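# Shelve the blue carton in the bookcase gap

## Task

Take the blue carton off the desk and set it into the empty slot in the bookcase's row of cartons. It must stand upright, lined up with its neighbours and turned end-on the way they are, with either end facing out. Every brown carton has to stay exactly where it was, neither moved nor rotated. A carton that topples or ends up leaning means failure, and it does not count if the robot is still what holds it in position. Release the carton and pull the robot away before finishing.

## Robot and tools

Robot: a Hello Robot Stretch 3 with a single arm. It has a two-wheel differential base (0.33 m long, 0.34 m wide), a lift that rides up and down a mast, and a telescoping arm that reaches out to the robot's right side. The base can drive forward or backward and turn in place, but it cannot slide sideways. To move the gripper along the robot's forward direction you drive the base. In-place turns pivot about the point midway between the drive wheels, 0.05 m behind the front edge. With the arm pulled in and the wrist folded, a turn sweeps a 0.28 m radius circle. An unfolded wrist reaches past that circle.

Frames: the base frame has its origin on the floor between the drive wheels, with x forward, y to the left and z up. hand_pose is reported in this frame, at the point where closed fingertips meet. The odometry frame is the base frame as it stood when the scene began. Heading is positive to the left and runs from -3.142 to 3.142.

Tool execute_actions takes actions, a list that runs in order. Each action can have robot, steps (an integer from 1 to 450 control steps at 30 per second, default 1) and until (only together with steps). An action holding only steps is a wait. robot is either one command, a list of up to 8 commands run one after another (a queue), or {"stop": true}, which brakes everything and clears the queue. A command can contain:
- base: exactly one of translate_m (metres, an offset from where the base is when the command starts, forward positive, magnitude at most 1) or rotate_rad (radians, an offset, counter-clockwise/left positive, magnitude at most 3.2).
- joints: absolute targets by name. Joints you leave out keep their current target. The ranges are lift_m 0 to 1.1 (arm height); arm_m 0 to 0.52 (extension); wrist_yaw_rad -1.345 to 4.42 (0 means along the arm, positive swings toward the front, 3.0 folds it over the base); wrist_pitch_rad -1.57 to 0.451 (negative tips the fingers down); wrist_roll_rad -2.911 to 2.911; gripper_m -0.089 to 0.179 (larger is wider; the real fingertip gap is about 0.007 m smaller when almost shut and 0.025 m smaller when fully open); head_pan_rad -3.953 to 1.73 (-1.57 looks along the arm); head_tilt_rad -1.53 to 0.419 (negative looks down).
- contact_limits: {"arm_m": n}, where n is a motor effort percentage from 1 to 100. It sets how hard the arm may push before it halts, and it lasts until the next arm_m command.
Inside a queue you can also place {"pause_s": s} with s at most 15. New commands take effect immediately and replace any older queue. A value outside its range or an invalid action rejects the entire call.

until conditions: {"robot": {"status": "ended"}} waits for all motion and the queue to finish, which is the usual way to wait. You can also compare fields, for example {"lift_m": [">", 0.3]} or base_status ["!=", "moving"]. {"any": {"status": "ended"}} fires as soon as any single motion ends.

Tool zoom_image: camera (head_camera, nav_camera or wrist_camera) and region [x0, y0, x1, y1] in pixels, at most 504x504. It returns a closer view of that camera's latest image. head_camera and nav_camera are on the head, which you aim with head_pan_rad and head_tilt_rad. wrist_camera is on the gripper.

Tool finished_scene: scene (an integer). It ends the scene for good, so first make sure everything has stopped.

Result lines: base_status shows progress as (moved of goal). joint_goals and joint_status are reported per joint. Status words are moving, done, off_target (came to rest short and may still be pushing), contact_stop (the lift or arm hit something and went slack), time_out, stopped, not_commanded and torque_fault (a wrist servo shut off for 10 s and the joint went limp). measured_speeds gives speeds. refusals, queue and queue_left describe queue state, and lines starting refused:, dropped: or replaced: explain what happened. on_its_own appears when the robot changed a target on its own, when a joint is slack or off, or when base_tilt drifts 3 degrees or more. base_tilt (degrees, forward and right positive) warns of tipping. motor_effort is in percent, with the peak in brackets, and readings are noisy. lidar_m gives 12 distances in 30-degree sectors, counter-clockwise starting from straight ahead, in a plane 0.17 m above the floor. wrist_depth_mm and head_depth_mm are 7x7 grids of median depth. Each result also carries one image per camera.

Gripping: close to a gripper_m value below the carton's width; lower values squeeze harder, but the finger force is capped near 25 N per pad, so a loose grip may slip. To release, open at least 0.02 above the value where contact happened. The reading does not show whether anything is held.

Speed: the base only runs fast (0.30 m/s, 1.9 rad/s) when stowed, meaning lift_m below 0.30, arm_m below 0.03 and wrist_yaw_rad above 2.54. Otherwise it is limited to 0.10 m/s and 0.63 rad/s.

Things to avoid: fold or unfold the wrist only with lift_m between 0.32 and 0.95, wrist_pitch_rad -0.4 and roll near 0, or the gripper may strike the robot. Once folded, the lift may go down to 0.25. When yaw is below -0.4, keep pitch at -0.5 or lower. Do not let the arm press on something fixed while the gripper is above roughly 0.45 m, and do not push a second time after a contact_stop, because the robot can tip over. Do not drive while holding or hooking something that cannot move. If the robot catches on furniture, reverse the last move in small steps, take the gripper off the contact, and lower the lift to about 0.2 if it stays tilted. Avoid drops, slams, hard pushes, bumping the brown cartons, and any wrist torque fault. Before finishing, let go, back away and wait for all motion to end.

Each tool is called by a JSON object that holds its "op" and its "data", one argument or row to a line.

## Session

{"op": "execute_actions", "data": {
  "actions": []
}}

Scene clock: 0.00 s.
robot.base_odometry: x=+0.000 y=+0.000 heading=+0.000 (m, m, rad; robot's odometry frame)
robot.turned_by_wheels: +0.000 (rad since the last result)
robot.turned_by_imu: +0.000 (rad since the last result)
robot.base_tilt: forward=+1.2 right=+0.0 (deg)
robot.lidar_m: 1.83 2.24 2.38 1.87 2.19 1.69 1.54 1.55 1.89 2.16 2.40 2.23
robot.head_depth_mm: 2083 2238 2250 2289 2275 2038 2006 / 2064 2188 2211 2256 2260 1987 1917 / 2066 2165 2203 2208 2236 2035 1964 / 2097 2137 2163 2191 2175 2018 1891 / 2083 2109 2119 2139 2168 1996 1950 / 2069 2095 2083 2103 2156 2146 2069 / 2001 2047 2059 2077 2106 2127 2102
robot.base_status: not_commanded
robot.joint_positions: lift_m=+0.454 arm_m=+0.001 wrist_yaw_rad=+3.094 wrist_pitch_rad=-0.367 wrist_roll_rad=-0.005 gripper_m=+0.037 head_pan_rad=-0.016 head_tilt_rad=+0.001
robot.joint_goals: lift_m=+0.454 arm_m=+0.001 wrist_yaw_rad=+3.094 wrist_pitch_rad=-0.367 wrist_roll_rad=-0.005 gripper_m=+0.037 head_pan_rad=-0.016 head_tilt_rad=+0.001
robot.joint_status: lift_m=not_commanded arm_m=not_commanded wrist_yaw_rad=not_commanded wrist_pitch_rad=not_commanded wrist_roll_rad=not_commanded gripper_m=not_commanded head_pan_rad=not_commanded head_tilt_rad=not_commanded
robot.measured_speeds: translate_m=+0.000 rotate_rad=+0.000 lift_m=+0.000 arm_m=+0.000 wrist_yaw_rad=+0.000 wrist_pitch_rad=+0.000 wrist_roll_rad=+0.000 head_pan_rad=+0.000 head_tilt_rad=+0.000
robot: refusals=0 queue=idle queue_left=0
robot.motor_effort: left_wheel=-1 right_wheel=+0 lift_m=+23 arm_m=+0 wrist_yaw_rad=+0 wrist_pitch_rad=+5 wrist_roll_rad=+0 gripper_m=+0 head_pan_rad=+0 head_tilt_rad=+1 (%)
robot.hand_pose: x=-0.0102 y=+0.0840 z=+0.4778 quat_wxyz=(+0.146, +0.696, +0.113, +0.694) (m; robot's base frame)
robot.wrist_depth_mm: - - - - - - - / - - - - - - - / - - - - - - - / - - - - - - 998 / 944 904 - 870 883 820 818 / 790 764 736 735 700 702 685 / 681 659 639 623 619 608 601
pictures: head_camera (sideways: a quarter turn clockwise sets it upright), nav_camera (sideways: a quarter turn counterclockwise sets it upright), wrist_camera
Images, in order (width x height): head_camera 896x504, nav_camera 672x504, wrist_camera 644x364.

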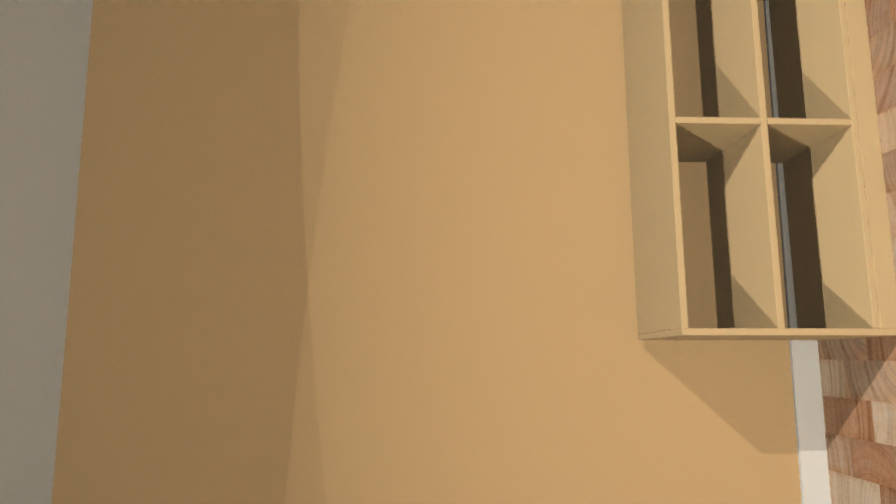

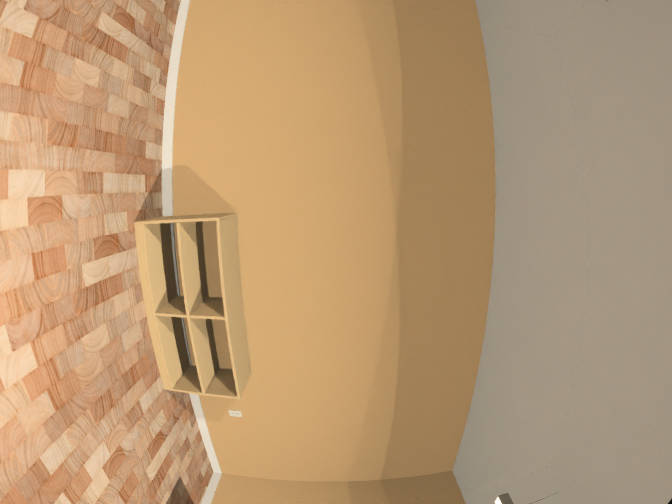

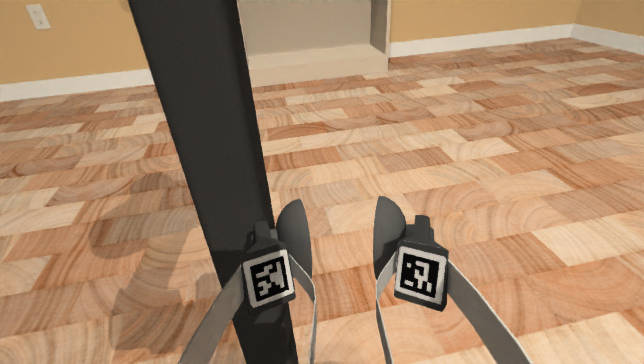

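{"op": "execute_actions", "data": {
  "actions": [
    {"robot":{"joints":{"head_pan_rad":-1.35,"head_tilt_rad":-0.35,"lift_m":0.27,"wrist_pitch_rad":-0.4}},"steps":450,"until":{"robot":{"status":"ended"}}}
  ]
}}

Scene clock: 6.97 s.
robot.base_odometry: x=+0.000 y=+0.000 heading=+0.000 (m, m, rad; robot's odometry frame)
robot.turned_by_wheels: +0.000 (rad since the last result)
robot.turned_by_imu: -0.002 (rad since the last result)
robot.base_tilt: forward=+1.1 right=+0.0 (deg)
robot.lidar_m: 1.82 2.25 2.38 1.87 2.19 1.69 1.54 1.55 1.89 2.16 2.40 2.24
robot.head_depth_mm: 2130 2274 2423 2640 2276 1768 1422 / 2138 2315 2430 2634 2320 1749 1417 / 2189 2316 2434 2708 2293 1742 1411 / 2191 2348 2466 2710 2302 1747 1416 / 2231 2381 2515 2777 2316 1742 1411 / 2254 2406 2496 2751 2322 1752 1408 / 2278 2439 2530 2773 2303 1752 1404
robot.base_status: not_commanded
robot.joint_positions: lift_m=+0.270 arm_m=+0.001 wrist_yaw_rad=+3.094 wrist_pitch_rad=-0.417 wrist_roll_rad=-0.005 gripper_m=+0.037 head_pan_rad=-1.343 head_tilt_rad=-0.345
robot.joint_goals: lift_m=+0.270 arm_m=+0.001 wrist_yaw_rad=+3.094 wrist_pitch_rad=-0.400 wrist_roll_rad=-0.005 gripper_m=+0.037 head_pan_rad=-1.350 head_tilt_rad=-0.350
robot.joint_status: lift_m=done arm_m=not_commanded wrist_yaw_rad=not_commanded wrist_pitch_rad=done wrist_roll_rad=not_commanded gripper_m=not_commanded head_pan_rad=done head_tilt_rad=done
robot.measured_speeds: translate_m=+0.000 rotate_rad=+0.000 lift_m=+0.000 arm_m=+0.000 wrist_yaw_rad=+0.000 wrist_pitch_rad=+0.000 wrist_roll_rad=+0.000 head_pan_rad=+0.000 head_tilt_rad=+0.000
robot: refusals=0 queue=done queue_left=0
robot.motor_effort: left_wheel=-1(1) right_wheel=+1(1) lift_m=+20(25) arm_m=+0(0) wrist_yaw_rad=+0(0) wrist_pitch_rad=+6(7) wrist_roll_rad=+0(0) gripper_m=+0(0) head_pan_rad=-3(32) head_tilt_rad=-1(16) (%)
robot.hand_pose: x=-0.0105 y=+0.0780 z=+0.2831 quat_wxyz=(+0.163, +0.693, +0.130, +0.690) (m; robot's base frame)
robot.wrist_depth_mm: - - - - - - - / - - - - - - - / 953 935 - 862 818 791 792 / 735 711 - 676 649 647 631 / 607 594 564 563 566 540 535 / 514 522 - - - 469 462 / 456 - - - 413 411 400
pictures: head_camera (sideways: a quarter turn clockwise sets it upright), nav_camera (sideways: a quarter turn counterclockwise sets it upright), wrist_camera
Images, in order (width x height): head_camera 896x504, nav_camera 672x504, wrist_camera 644x364.

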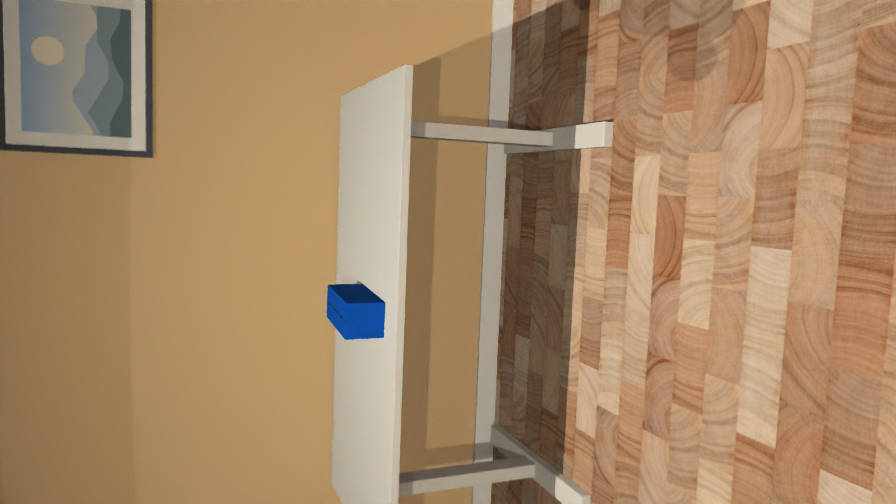

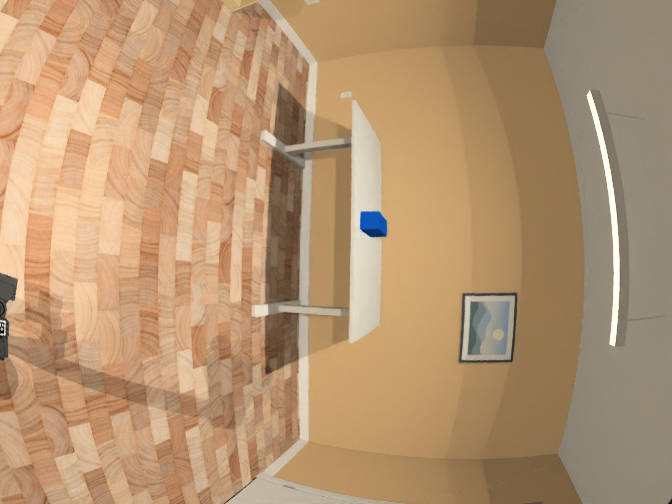

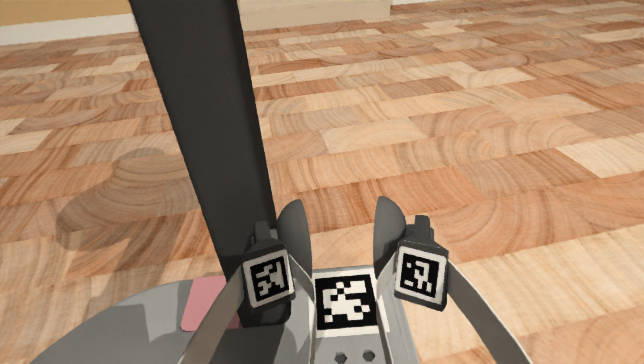

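{"op": "execute_actions", "data": {
  "actions": [
    {"robot":[{"joints":{"head_pan_rad":-1.57,"head_tilt_rad":-0.7},"base":{"rotate_rad":-1.105}},{"base":{"translate_m":1.0}},{"base":{"translate_m":0.42}},{"base":{"rotate_rad":1.218}},{"joints":{"lift_m":0.94}},{"joints":{"wrist_yaw_rad":0,"gripper_m":0.179}}],"steps":450,"until":{"robot":{"status":"ended"}}},
    {"steps":400,"until":{"robot":{"status":"ended"}}}
  ]
}}

Scene clock: 41.43 s.
robot.base_odometry: x=+0.638 y=-1.269 heading=+0.113 (m, m, rad; robot's odometry frame)
robot.turned_by_wheels: +0.113 (rad since the last result)
robot.turned_by_imu: +0.112 (rad since the last result)
robot.base_tilt: forward=+1.2 right=+0.0 (deg)
robot.lidar_m: 1.41 1.56 1.90 3.26 2.92 2.07 1.96 1.82 1.00 1.24 0.99 1.69
robot.head_depth_mm: 1050 1187 1060 863 - - - / 1048 1188 1059 858 - - - / 1052 1187 949 708 - - - / 1048 1190 991 769 729 1325 1165 / 1049 1190 1059 861 729 1338 1160 / 1045 1182 1060 838 729 1333 1159 / 1048 1188 1063 837 730 1340 1169
robot.base_status: done (rotate_rad +1.2179 of +1.2180)
robot.joint_positions: lift_m=+0.940 arm_m=+0.001 wrist_yaw_rad=+0.003 wrist_pitch_rad=-0.417 wrist_roll_rad=-0.005 gripper_m=+0.179 head_pan_rad=-1.563 head_tilt_rad=-0.692
robot.joint_goals: lift_m=+0.940 arm_m=+0.001 wrist_yaw_rad=+0.000 wrist_pitch_rad=-0.400 wrist_roll_rad=-0.005 gripper_m=+0.179 head_pan_rad=-1.570 head_tilt_rad=-0.700
robot.joint_status: lift_m=done arm_m=not_commanded wrist_yaw_rad=done wrist_pitch_rad=done wrist_roll_rad=not_commanded gripper_m=done head_pan_rad=done head_tilt_rad=done
robot.measured_speeds: translate_m=+0.000 rotate_rad=+0.000 lift_m=+0.000 arm_m=+0.000 wrist_yaw_rad=+0.000 wrist_pitch_rad=+0.000 wrist_roll_rad=+0.000 head_pan_rad=+0.000 head_tilt_rad=+0.000
robot: refusals=0 queue=done queue_left=0
robot.motor_effort: left_wheel=-4(13) right_wheel=+2(9) lift_m=+27(28) arm_m=-1(1) wrist_yaw_rad=-3(4) wrist_pitch_rad=+6(6) wrist_roll_rad=+0(0) gripper_m=+0(100) head_pan_rad=-2(18) head_tilt_rad=-3(19) (%)
robot.hand_pose: x=-0.0209 y=-0.3708 z=+0.9526 quat_wxyz=(+0.694, +0.148, -0.689, -0.145) (m; robot's base frame)
robot.wrist_depth_mm: 883 897 906 915 929 925 963 / 946 959 983 962 982 918 961 / 831 806 787 503 726 697 682 / 644 624 607 409 573 565 559 / 526 534 508 440 484 474 476 / 444 437 429 428 416 407 - / 385 381 390 389 387 - -
pictures: head_camera (sideways: a quarter turn clockwise sets it upright), nav_camera (sideways: a quarter turn counterclockwise sets it upright), wrist_camera
Images, in order (width x height): head_camera 896x504, nav_camera 672x504, wrist_camera 644x364.

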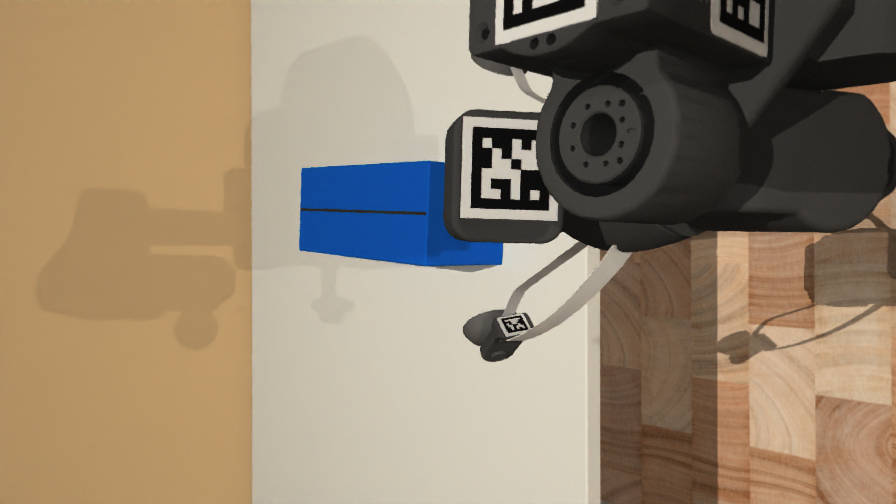

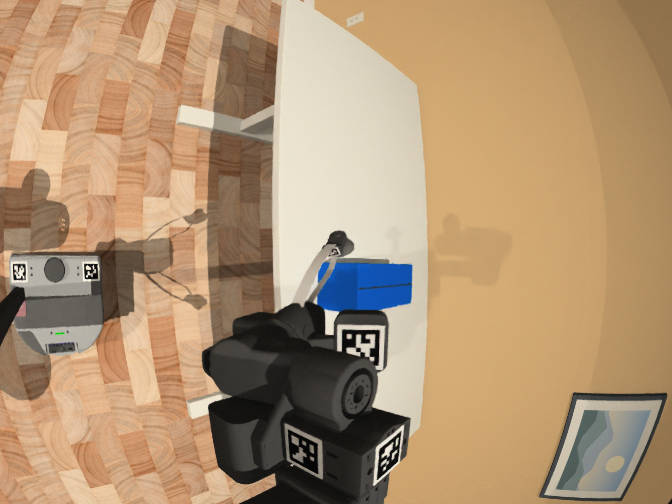

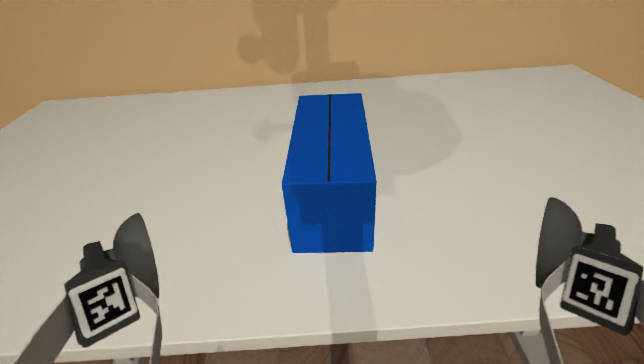

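{"op": "execute_actions", "data": {
  "actions": [
    {"robot":[{"joints":{"arm_m":0.42,"wrist_pitch_rad":-0.65,"wrist_yaw_rad":-0.04}},{"joints":{"lift_m":0.87}}],"steps":450,"until":{"robot":{"status":"ended"}}}
  ]
}}

Scene clock: 66.07 s.
robot.base_odometry: x=+0.638 y=-1.269 heading=+0.113 (m, m, rad; robot's odometry frame)
robot.turned_by_wheels: +0.000 (rad since the last result)
robot.turned_by_imu: -0.002 (rad since the last result)
robot.base_tilt: forward=+1.2 right=+0.0 (deg)
robot.lidar_m: 1.41 1.57 1.90 3.25 2.91 2.07 1.96 1.83 1.00 1.23 0.99 1.69
robot.head_depth_mm: 1051 1186 - - 748 1344 1164 / 1055 1143 985 836 728 1337 1152 / 1049 1141 781 729 727 1332 1162 / 1050 1185 1004 748 727 1329 1155 / 1051 1184 1067 838 728 1333 1159 / 1050 1178 1065 836 728 1328 1157 / 1046 1178 1061 836 728 1327 1163
robot.base_status: done (rotate_rad +1.2179 of +1.2180)
robot.joint_positions: lift_m=+0.870 arm_m=+0.420 wrist_yaw_rad=-0.038 wrist_pitch_rad=-0.663 wrist_roll_rad=-0.005 gripper_m=+0.179 head_pan_rad=-1.563 head_tilt_rad=-0.692
robot.joint_goals: lift_m=+0.870 arm_m=+0.420 wrist_yaw_rad=-0.040 wrist_pitch_rad=-0.650 wrist_roll_rad=-0.005 gripper_m=+0.179 head_pan_rad=-1.570 head_tilt_rad=-0.700
robot.joint_status: lift_m=done arm_m=done wrist_yaw_rad=done wrist_pitch_rad=done wrist_roll_rad=not_commanded gripper_m=done head_pan_rad=done head_tilt_rad=done
robot.measured_speeds: translate_m=+0.000 rotate_rad=+0.000 lift_m=+0.000 arm_m=+0.000 wrist_yaw_rad=+0.000 wrist_pitch_rad=+0.000 wrist_roll_rad=+0.000 head_pan_rad=+0.000 head_tilt_rad=+0.000
robot: refusals=0 queue=done queue_left=0
robot.motor_effort: left_wheel=-4(4) right_wheel=+2(2) lift_m=+20(28) arm_m=+5(6) wrist_yaw_rad=-2(4) wrist_pitch_rad=+4(5) wrist_roll_rad=+0(0) gripper_m=+2(0) head_pan_rad=-2(2) head_tilt_rad=-2(3) (%)
robot.hand_pose: x=-0.0288 y=-0.7517 z=+0.8323 quat_wxyz=(+0.666, +0.218, -0.671, -0.243) (m; robot's base frame)
robot.wrist_depth_mm: 531 541 539 532 519 503 486 / 480 462 451 444 434 416 412 / 403 399 389 206 357 365 354 / 351 345 192 181 181 324 316 / 314 311 167 161 159 288 289 / 283 271 148 144 142 261 - / 248 248 133 132 130 233 230
pictures: head_camera (sideways: a quarter turn clockwise sets it upright), nav_camera (sideways: a quarter turn counterclockwise sets it upright), wrist_camera
Images, in order (width x height): head_camera 896x504, nav_camera 672x504, wrist_camera 644x364.

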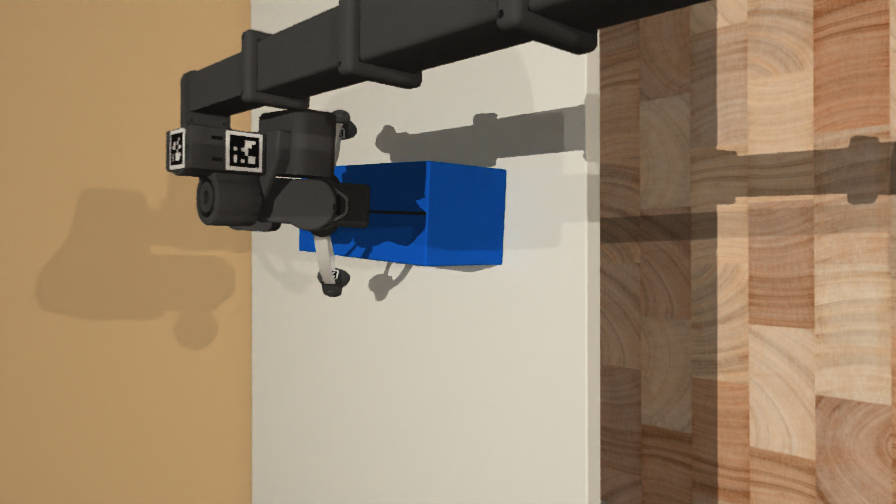

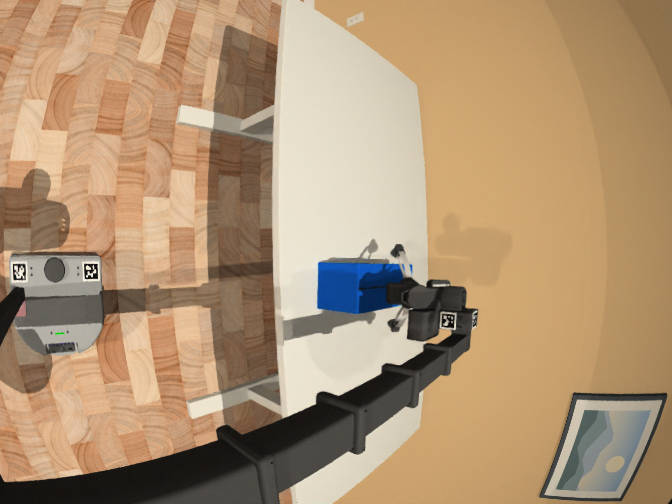

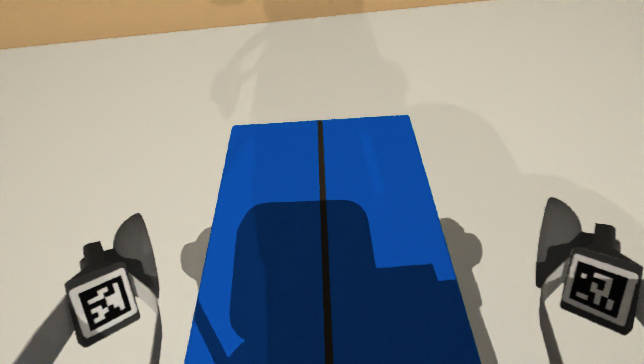

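{"op": "execute_actions", "data": {
  "actions": [
    {"robot":[{"base":{"translate_m":0.005},"joints":{"arm_m":0.39,"wrist_yaw_rad":-0.02}},{"joints":{"lift_m":0.83}},{"joints":{"gripper_m":0.07}},{"joints":{"lift_m":0.86}}],"steps":450,"until":{"robot":{"status":"ended"}}}
  ]
}}

Scene clock: 86.70 s.
robot.base_odometry: x=+0.643 y=-1.268 heading=+0.113 (m, m, rad; robot's odometry frame)
robot.turned_by_wheels: +0.000 (rad since the last result)
robot.turned_by_imu: -0.002 (rad since the last result)
robot.base_tilt: forward=+1.2 right=+0.0 (deg)
robot.lidar_m: 1.41 1.56 1.90 3.25 2.91 2.08 1.96 1.82 1.01 1.24 0.99 1.69
robot.head_depth_mm: 1050 1191 1124 - 726 1326 1159 / 1048 1151 - 835 728 1333 1154 / 1054 1175 - 703 728 1331 1165 / 1052 1183 1067 745 728 1327 1159 / 1047 1190 1063 838 728 1340 1171 / 1048 1181 1062 838 730 1326 1159 / 1048 1180 1063 838 730 1333 1162
robot.base_status: done (translate_m +0.0050 of +0.0050)
robot.joint_positions: lift_m=+0.860 arm_m=+0.390 wrist_yaw_rad=-0.021 wrist_pitch_rad=-0.667 wrist_roll_rad=-0.005 gripper_m=+0.108 head_pan_rad=-1.563 head_tilt_rad=-0.692
robot.joint_goals: lift_m=+0.860 arm_m=+0.390 wrist_yaw_rad=-0.020 wrist_pitch_rad=-0.650 wrist_roll_rad=-0.005 gripper_m=+0.070 head_pan_rad=-1.570 head_tilt_rad=-0.700
robot.joint_status: lift_m=done arm_m=done wrist_yaw_rad=done wrist_pitch_rad=done wrist_roll_rad=not_commanded gripper_m=off_target head_pan_rad=done head_tilt_rad=done
robot.measured_speeds: translate_m=+0.000 rotate_rad=+0.000 lift_m=+0.000 arm_m=+0.000 wrist_yaw_rad=+0.000 wrist_pitch_rad=+0.000 wrist_roll_rad=+0.000 head_pan_rad=+0.000 head_tilt_rad=+0.000
robot: refusals=0 queue=done queue_left=0
robot.motor_effort: left_wheel=-3(4) right_wheel=+2(7) lift_m=+28(29) arm_m=+2(6) wrist_yaw_rad=+1(6) wrist_pitch_rad=+6(13) wrist_roll_rad=+1(1) gripper_m=-100(100) head_pan_rad=-3(2) head_tilt_rad=-3(3) (%)
robot.hand_pose: x=-0.0255 y=-0.7213 z=+0.8211 quat_wxyz=(+0.668, +0.225, -0.668, -0.238) (m; robot's base frame)
robot.wrist_depth_mm: 551 530 519 503 492 477 462 / 456 443 434 422 405 398 392 / 385 378 353 180 178 346 341 / 334 328 161 153 149 306 299 / 298 295 136 132 130 269 274 / 266 - 118 116 115 115 - / 243 234 105 104 102 103 221
pictures: head_camera (sideways: a quarter turn clockwise sets it upright), nav_camera (sideways: a quarter turn counterclockwise sets it upright), wrist_camera
Images, in order (width x height): head_camera 896x504, nav_camera 672x504, wrist_camera 644x364.

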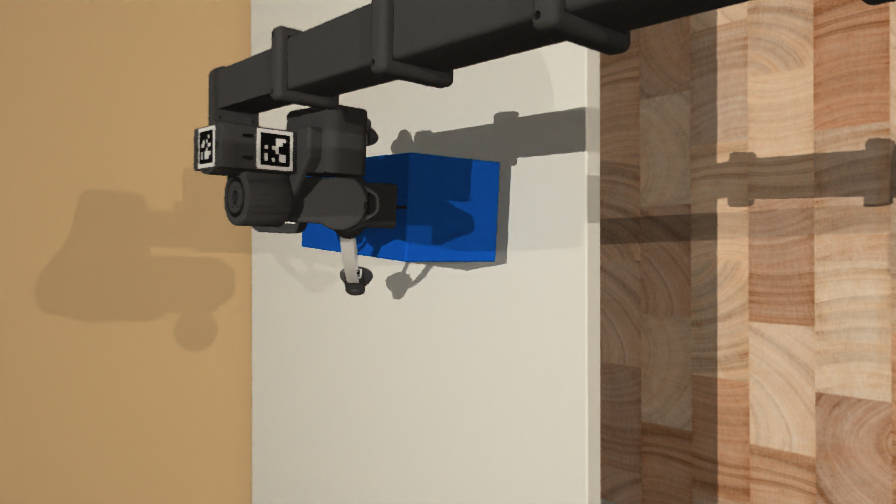

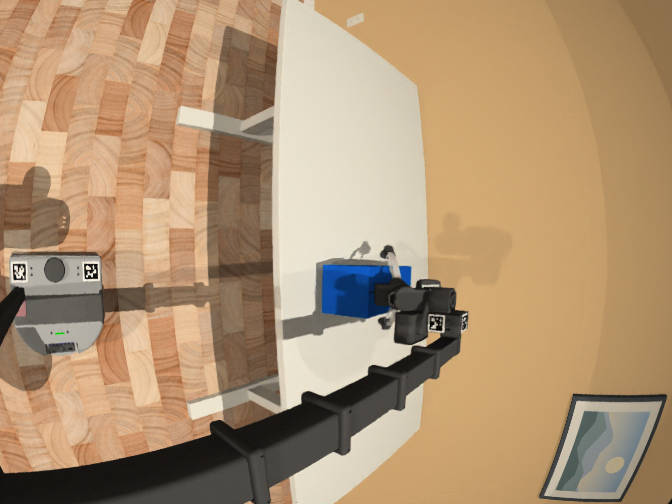

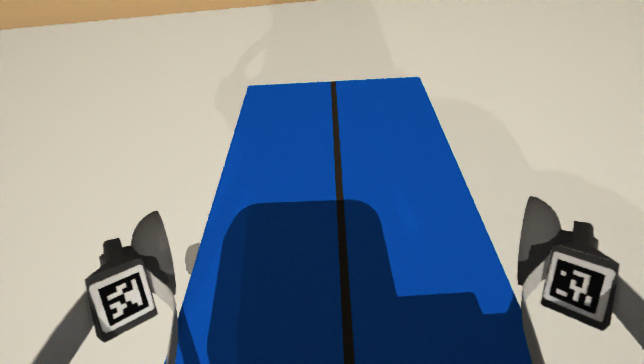

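{"op": "execute_actions", "data": {
  "actions": [
    {"robot":[{"joints":{"lift_m":0.83}},{"joints":{"gripper_m":0.17}},{"joints":{"arm_m":0.415}},{"joints":{"gripper_m":0.07}},{"joints":{"lift_m":0.87}}],"steps":450,"until":{"robot":{"status":"ended"}}}
  ]
}}

Scene clock: 92.13 s.
robot.base_odometry: x=+0.643 y=-1.268 heading=+0.113 (m, m, rad; robot's odometry frame)
robot.turned_by_wheels: +0.000 (rad since the last result)
robot.turned_by_imu: -0.002 (rad since the last result)
robot.base_tilt: forward=+1.1 right=+0.0 (deg)
robot.lidar_m: 1.41 1.56 1.89 3.25 2.92 2.08 1.96 1.82 1.01 1.23 0.99 1.70
robot.head_depth_mm: 1053 1186 1108 - - 1303 1163 / 1047 1164 - 836 729 1333 1156 / 1048 1187 - 731 730 1333 1166 / 1050 1182 1066 766 731 1331 1163 / 1054 1180 1066 839 728 1336 1164 / 1052 1185 1067 836 732 1331 1163 / 1046 1182 1065 842 729 1327 1156
robot.base_status: done (translate_m +0.0050 of +0.0050)
robot.joint_positions: lift_m=+0.834 arm_m=+0.390 wrist_yaw_rad=-0.021 wrist_pitch_rad=-0.625 wrist_roll_rad=-0.006 gripper_m=+0.103 head_pan_rad=-1.563 head_tilt_rad=-0.692
robot.joint_goals: lift_m=+0.834 arm_m=+0.390 wrist_yaw_rad=-0.020 wrist_pitch_rad=-0.650 wrist_roll_rad=-0.006 gripper_m=+0.102 head_pan_rad=-1.570 head_tilt_rad=-0.700
robot.joint_status: lift_m=contact_stop arm_m=done wrist_yaw_rad=done wrist_pitch_rad=done wrist_roll_rad=not_commanded gripper_m=off_target head_pan_rad=done head_tilt_rad=done
robot.measured_speeds: translate_m=+0.000 rotate_rad=+0.000 lift_m=-0.001 arm_m=+0.000 wrist_yaw_rad=+0.000 wrist_pitch_rad=+0.096 wrist_roll_rad=+0.000 head_pan_rad=+0.000 head_tilt_rad=+0.000
robot: refusals=0 queue=dropped queue_left=0
robot.on_its_own: gripper_m is held at +0.102, not at your +0.070, by its stall guard, which is still easing; lift_m is slack since a contact_stop, until your next command for it
robot.motor_effort: left_wheel=-3(3) right_wheel=+2(2) lift_m=+18(28) arm_m=+2(1) wrist_yaw_rad=+1(1) wrist_pitch_rad=-12(14) wrist_roll_rad=+1(1) gripper_m=-84(100) head_pan_rad=-2(2) head_tilt_rad=-3(2) (%)
robot.hand_pose: x=-0.0256 y=-0.7285 z=+0.8030 quat_wxyz=(+0.673, +0.211, -0.673, -0.224) (m; robot's base frame)
robot.wrist_depth_mm: 542 545 530 511 485 474 466 / 458 441 415 199 204 392 389 / 378 366 184 168 166 334 332 / 324 315 153 146 144 291 286 / 281 282 132 129 127 189 259 / 251 - 117 115 113 113 - / 227 219 106 104 103 103 204
pictures: head_camera (sideways: a quarter turn clockwise sets it upright), nav_camera (sideways: a quarter turn counterclockwise sets it upright), wrist_camera
dropped: robot: command 0 of its queue: lift_m: contact_stop
Images, in order (width x height): head_camera 896x504, nav_camera 672x504, wrist_camera 644x364.

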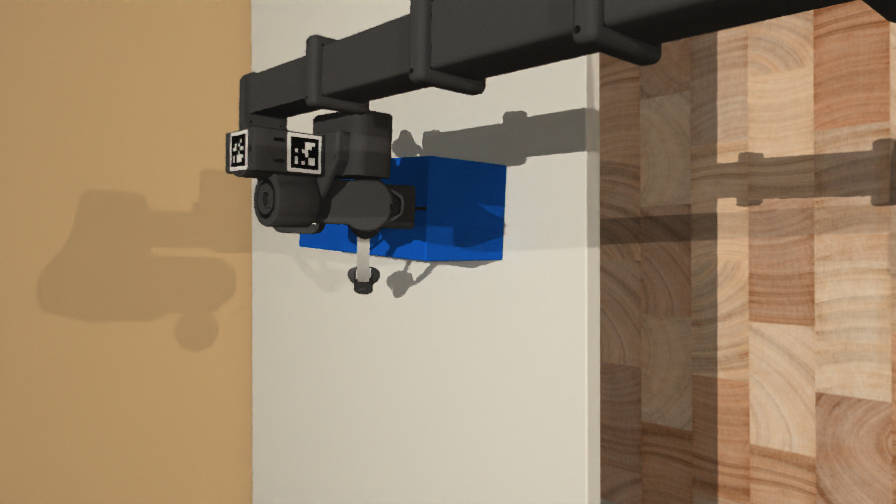

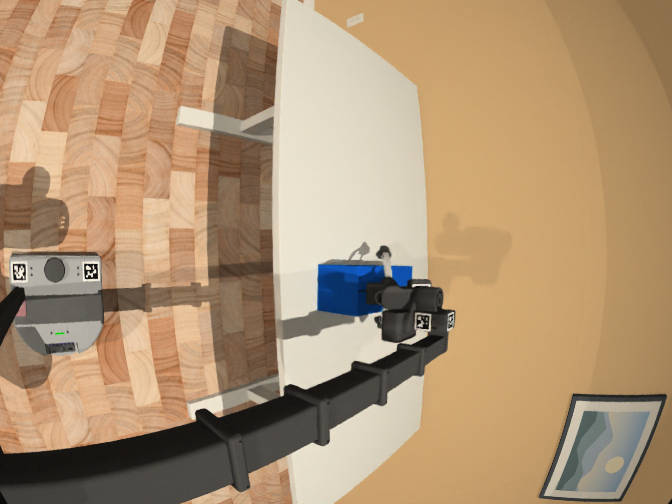

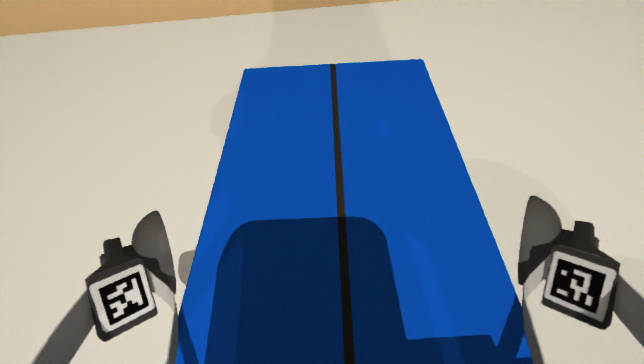

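{"op": "execute_actions", "data": {
  "actions": [
    {"robot":[{"joints":{"gripper_m":0.17}},{"joints":{"lift_m":0.848,"arm_m":0.395}},{"joints":{"gripper_m":0.07}}],"steps":450,"until":{"robot":{"status":"ended"}}}
  ]
}}

Scene clock: 104.10 s.
robot.base_odometry: x=+0.643 y=-1.268 heading=+0.113 (m, m, rad; robot's odometry frame)
robot.turned_by_wheels: +0.000 (rad since the last result)
robot.turned_by_imu: -0.003 (rad since the last result)
robot.base_tilt: forward=+1.2 right=+0.0 (deg)
robot.lidar_m: 1.40 1.56 1.89 3.24 2.92 2.07 1.96 1.82 1.01 1.24 0.99 1.69
robot.head_depth_mm: 1054 1188 1125 - - 1324 1162 / 1051 1160 - 840 726 1341 1161 / 1054 1167 - 731 730 1327 1163 / 1053 1180 1059 755 728 1328 1160 / 1052 1179 1064 841 730 1325 1156 / 1045 1184 1066 836 726 1326 1163 / 1046 1184 1064 839 729 1331 1167
robot.base_status: done (translate_m +0.0050 of +0.0050)
robot.joint_positions: lift_m=+0.848 arm_m=+0.395 wrist_yaw_rad=-0.020 wrist_pitch_rad=-0.644 wrist_roll_rad=-0.007 gripper_m=+0.122 head_pan_rad=-1.563 head_tilt_rad=-0.692
robot.joint_goals: lift_m=+0.848 arm_m=+0.395 wrist_yaw_rad=-0.020 wrist_pitch_rad=-0.650 wrist_roll_rad=-0.007 gripper_m=+0.070 head_pan_rad=-1.570 head_tilt_rad=-0.700
robot.joint_status: lift_m=done arm_m=done wrist_yaw_rad=done wrist_pitch_rad=done wrist_roll_rad=not_commanded gripper_m=off_target head_pan_rad=done head_tilt_rad=done
robot.measured_speeds: translate_m=+0.000 rotate_rad=+0.000 lift_m=+0.000 arm_m=+0.000 wrist_yaw_rad=+0.000 wrist_pitch_rad=+0.000 wrist_roll_rad=+0.000 head_pan_rad=+0.000 head_tilt_rad=+0.000
robot: refusals=0 queue=done queue_left=0
robot.motor_effort: left_wheel=-3(3) right_wheel=+2(2) lift_m=+24(29) arm_m=+6(7) wrist_yaw_rad=+0(0) wrist_pitch_rad=-2(10) wrist_roll_rad=+1(1) gripper_m=-100(100) head_pan_rad=-3(3) head_tilt_rad=-3(2) (%)
robot.hand_pose: x=-0.0254 y=-0.7300 z=+0.8135 quat_wxyz=(+0.671, +0.218, -0.670, -0.230) (m; robot's base frame)
robot.wrist_depth_mm: 547 546 527 514 498 481 462 / 458 446 433 213 398 399 393 / 385 377 350 183 179 343 338 / 333 328 168 158 155 303 296 / 290 296 145 141 138 207 264 / 260 266 128 126 124 125 242 / 236 230 116 114 113 115 215
pictures: head_camera (sideways: a quarter turn clockwise sets it upright), nav_camera (sideways: a quarter turn counterclockwise sets it upright), wrist_camera
Images, in order (width x height): head_camera 896x504, nav_camera 672x504, wrist_camera 644x364.

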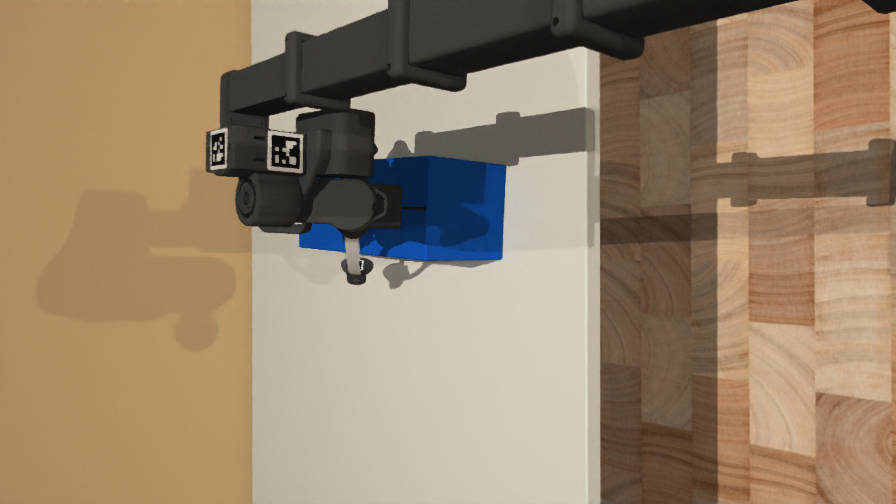

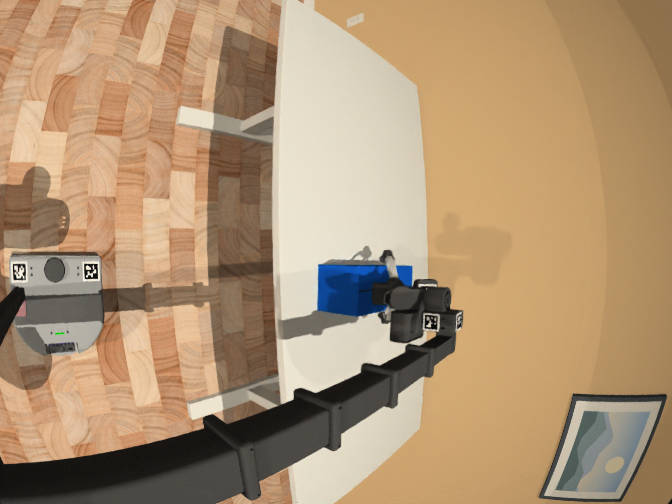

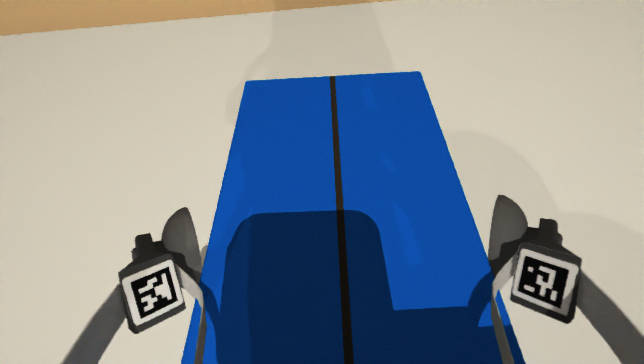

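{"op": "execute_actions", "data": {
  "actions": [
    {"robot":[{"joints":{"lift_m":0.875}},{"pause_s":0.5}],"steps":450,"until":{"robot":{"status":"ended"}}}
  ]
}}

Scene clock: 108.83 s.
robot.base_odometry: x=+0.643 y=-1.268 heading=+0.113 (m, m, rad; robot's odometry frame)
robot.turned_by_wheels: +0.000 (rad since the last result)
robot.turned_by_imu: -0.001 (rad since the last result)
robot.base_tilt: forward=+1.1 right=+0.0 (deg)
robot.lidar_m: 1.41 1.56 1.90 3.26 2.91 2.07 1.96 1.82 1.01 1.23 0.99 1.69
robot.head_depth_mm: 1049 1184 - - 740 1328 1160 / 1050 1140 984 838 730 1326 1165 / 1042 1144 - 718 730 1326 1164 / 1061 1178 1062 752 729 1327 1158 / 1046 1179 1065 840 728 1323 1165 / 1049 1179 1073 840 728 1323 1161 / 1052 1184 1065 842 731 1325 1162
robot.base_status: done (translate_m +0.0050 of +0.0050)
robot.joint_positions: lift_m=+0.875 arm_m=+0.395 wrist_yaw_rad=-0.020 wrist_pitch_rad=-0.667 wrist_roll_rad=-0.005 gripper_m=+0.077 head_pan_rad=-1.563 head_tilt_rad=-0.692
robot.joint_goals: lift_m=+0.875 arm_m=+0.395 wrist_yaw_rad=-0.020 wrist_pitch_rad=-0.650 wrist_roll_rad=-0.005 gripper_m=+0.076 head_pan_rad=-1.570 head_tilt_rad=-0.700
robot.joint_status: lift_m=done arm_m=done wrist_yaw_rad=done wrist_pitch_rad=done wrist_roll_rad=not_commanded gripper_m=off_target head_pan_rad=done head_tilt_rad=done
robot.measured_speeds: translate_m=+0.000 rotate_rad=+0.000 lift_m=+0.000 arm_m=+0.000 wrist_yaw_rad=+0.000 wrist_pitch_rad=+0.000 wrist_roll_rad=+0.000 head_pan_rad=+0.000 head_tilt_rad=+0.000
robot: refusals=0 queue=done queue_left=0
robot.on_its_own: gripper_m is held at +0.076, not at your +0.070, by its stall guard, which is not easing now
robot.motor_effort: left_wheel=-3(3) right_wheel=+2(2) lift_m=+27(30) arm_m=+4(5) wrist_yaw_rad=+0(0) wrist_pitch_rad=+6(15) wrist_roll_rad=+0(0) gripper_m=-61(100) head_pan_rad=-2(2) head_tilt_rad=-3(3) (%)
robot.hand_pose: x=-0.0254 y=-0.7261 z=+0.8360 quat_wxyz=(+0.668, +0.226, -0.668, -0.238) (m; robot's base frame)
robot.wrist_depth_mm: 560 560 553 528 521 500 493 / 482 468 453 198 199 426 415 / 409 405 370 176 174 369 358 / 358 353 167 159 156 324 319 / 316 313 146 145 142 282 285 / 282 286 134 133 131 129 260 / 256 251 126 123 120 231 237
pictures: head_camera (sideways: a quarter turn clockwise sets it upright), nav_camera (sideways: a quarter turn counterclockwise sets it upright), wrist_camera
Images, in order (width x height): head_camera 896x504, nav_camera 672x504, wrist_camera 644x364.

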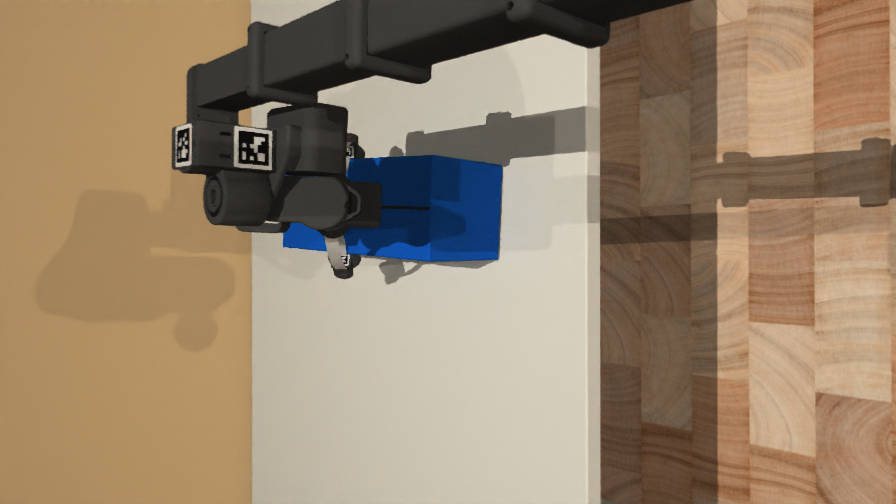

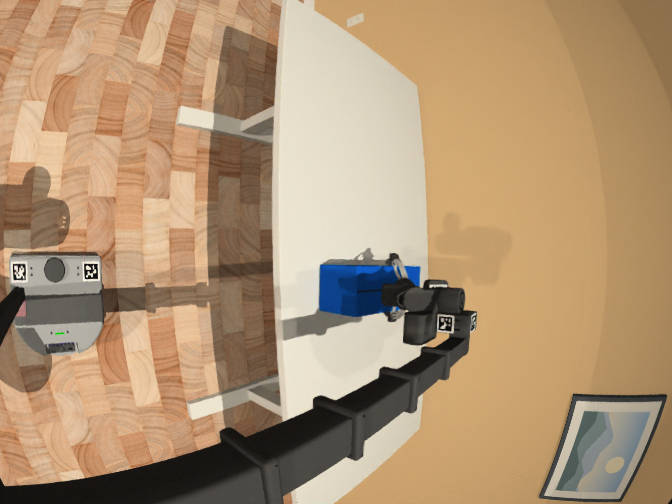

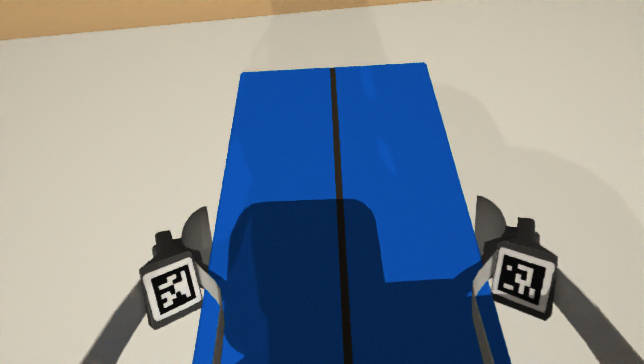

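{"op": "execute_actions", "data": {
  "actions": [
    {"robot":[{"joints":{"lift_m":0.85}},{"joints":{"gripper_m":0.165}},{"joints":{"lift_m":0.846,"arm_m":0.372}},{"joints":{"gripper_m":0.074}},{"pause_s":1.5},{"joints":{"lift_m":0.88}},{"pause_s":0.5}],"steps":450,"until":{"robot":{"status":"ended"}}}
  ]
}}

Scene clock: 117.17 s.
robot.base_odometry: x=+0.643 y=-1.268 heading=+0.113 (m, m, rad; robot's odometry frame)
robot.turned_by_wheels: +0.000 (rad since the last result)
robot.turned_by_imu: -0.001 (rad since the last result)
robot.base_tilt: forward=+1.2 right=+0.0 (deg)
robot.lidar_m: 1.41 1.56 1.90 3.23 2.92 2.08 1.96 1.83 1.01 1.23 0.99 1.69
robot.head_depth_mm: 1050 1185 1105 - 713 1312 1162 / 1052 1166 - 839 728 1334 1165 / 1050 1163 - 731 728 1330 1157 / 1053 1185 1064 751 730 1332 1158 / 1049 1183 1062 841 728 1334 1162 / 1054 1181 1066 835 731 1342 1160 / 1049 1180 1070 840 731 1340 1167
robot.base_status: done (translate_m +0.0050 of +0.0050)
robot.joint_positions: lift_m=+0.851 arm_m=+0.395 wrist_yaw_rad=-0.020 wrist_pitch_rad=-0.635 wrist_roll_rad=-0.005 gripper_m=+0.077 head_pan_rad=-1.563 head_tilt_rad=-0.692
robot.joint_goals: lift_m=+0.851 arm_m=+0.395 wrist_yaw_rad=-0.020 wrist_pitch_rad=-0.650 wrist_roll_rad=-0.005 gripper_m=+0.076 head_pan_rad=-1.570 head_tilt_rad=-0.700
robot.joint_status: lift_m=contact_stop arm_m=done wrist_yaw_rad=done wrist_pitch_rad=done wrist_roll_rad=not_commanded gripper_m=off_target head_pan_rad=done head_tilt_rad=done
robot.measured_speeds: translate_m=+0.000 rotate_rad=+0.000 lift_m=+0.001 arm_m=+0.000 wrist_yaw_rad=+0.000 wrist_pitch_rad=+0.024 wrist_roll_rad=+0.000 head_pan_rad=+0.000 head_tilt_rad=+0.000
robot: refusals=0 queue=dropped queue_left=0
robot.on_its_own: gripper_m is held at +0.076, not at your +0.070, by its stall guard, which is still easing; lift_m is slack since a contact_stop, until your next command for it
robot.motor_effort: left_wheel=-3(3) right_wheel=+2(2) lift_m=+20(27) arm_m=+4(4) wrist_yaw_rad=+0(0) wrist_pitch_rad=-6(8) wrist_roll_rad=+0(0) gripper_m=-63(64) head_pan_rad=-2(3) head_tilt_rad=-2(3) (%)
robot.hand_pose: x=-0.0255 y=-0.7317 z=+0.8185 quat_wxyz=(+0.671, +0.215, -0.672, -0.227) (m; robot's base frame)
robot.wrist_depth_mm: 550 552 553 531 512 498 486 / 474 461 449 437 422 415 408 / 395 387 362 190 193 355 347 / 344 336 178 167 162 310 305 / 302 296 149 147 144 272 270 / 267 269 132 131 129 126 247 / 240 236 122 119 117 216 223
pictures: head_camera (sideways: a quarter turn clockwise sets it upright), nav_camera (sideways: a quarter turn counterclockwise sets it upright), wrist_camera
dropped: robot: command 0 of its queue: lift_m: contact_stop
Images, in order (width x height): head_camera 896x504, nav_camera 672x504, wrist_camera 644x364.

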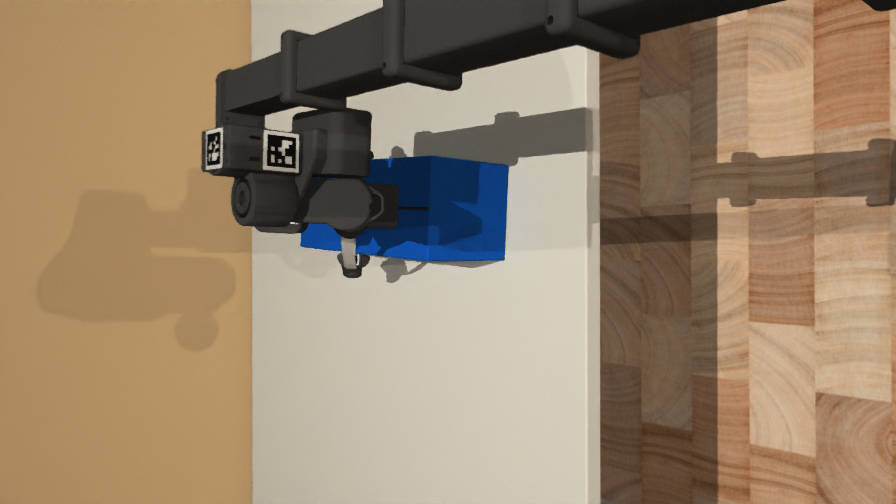

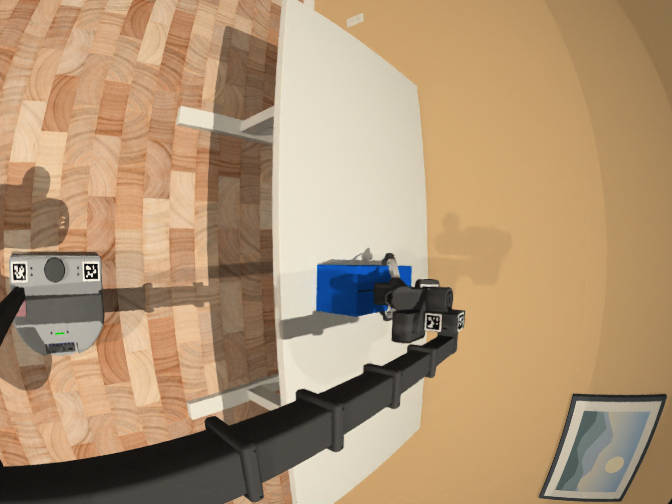

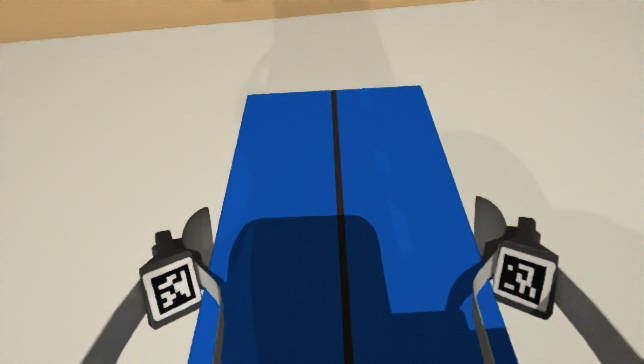

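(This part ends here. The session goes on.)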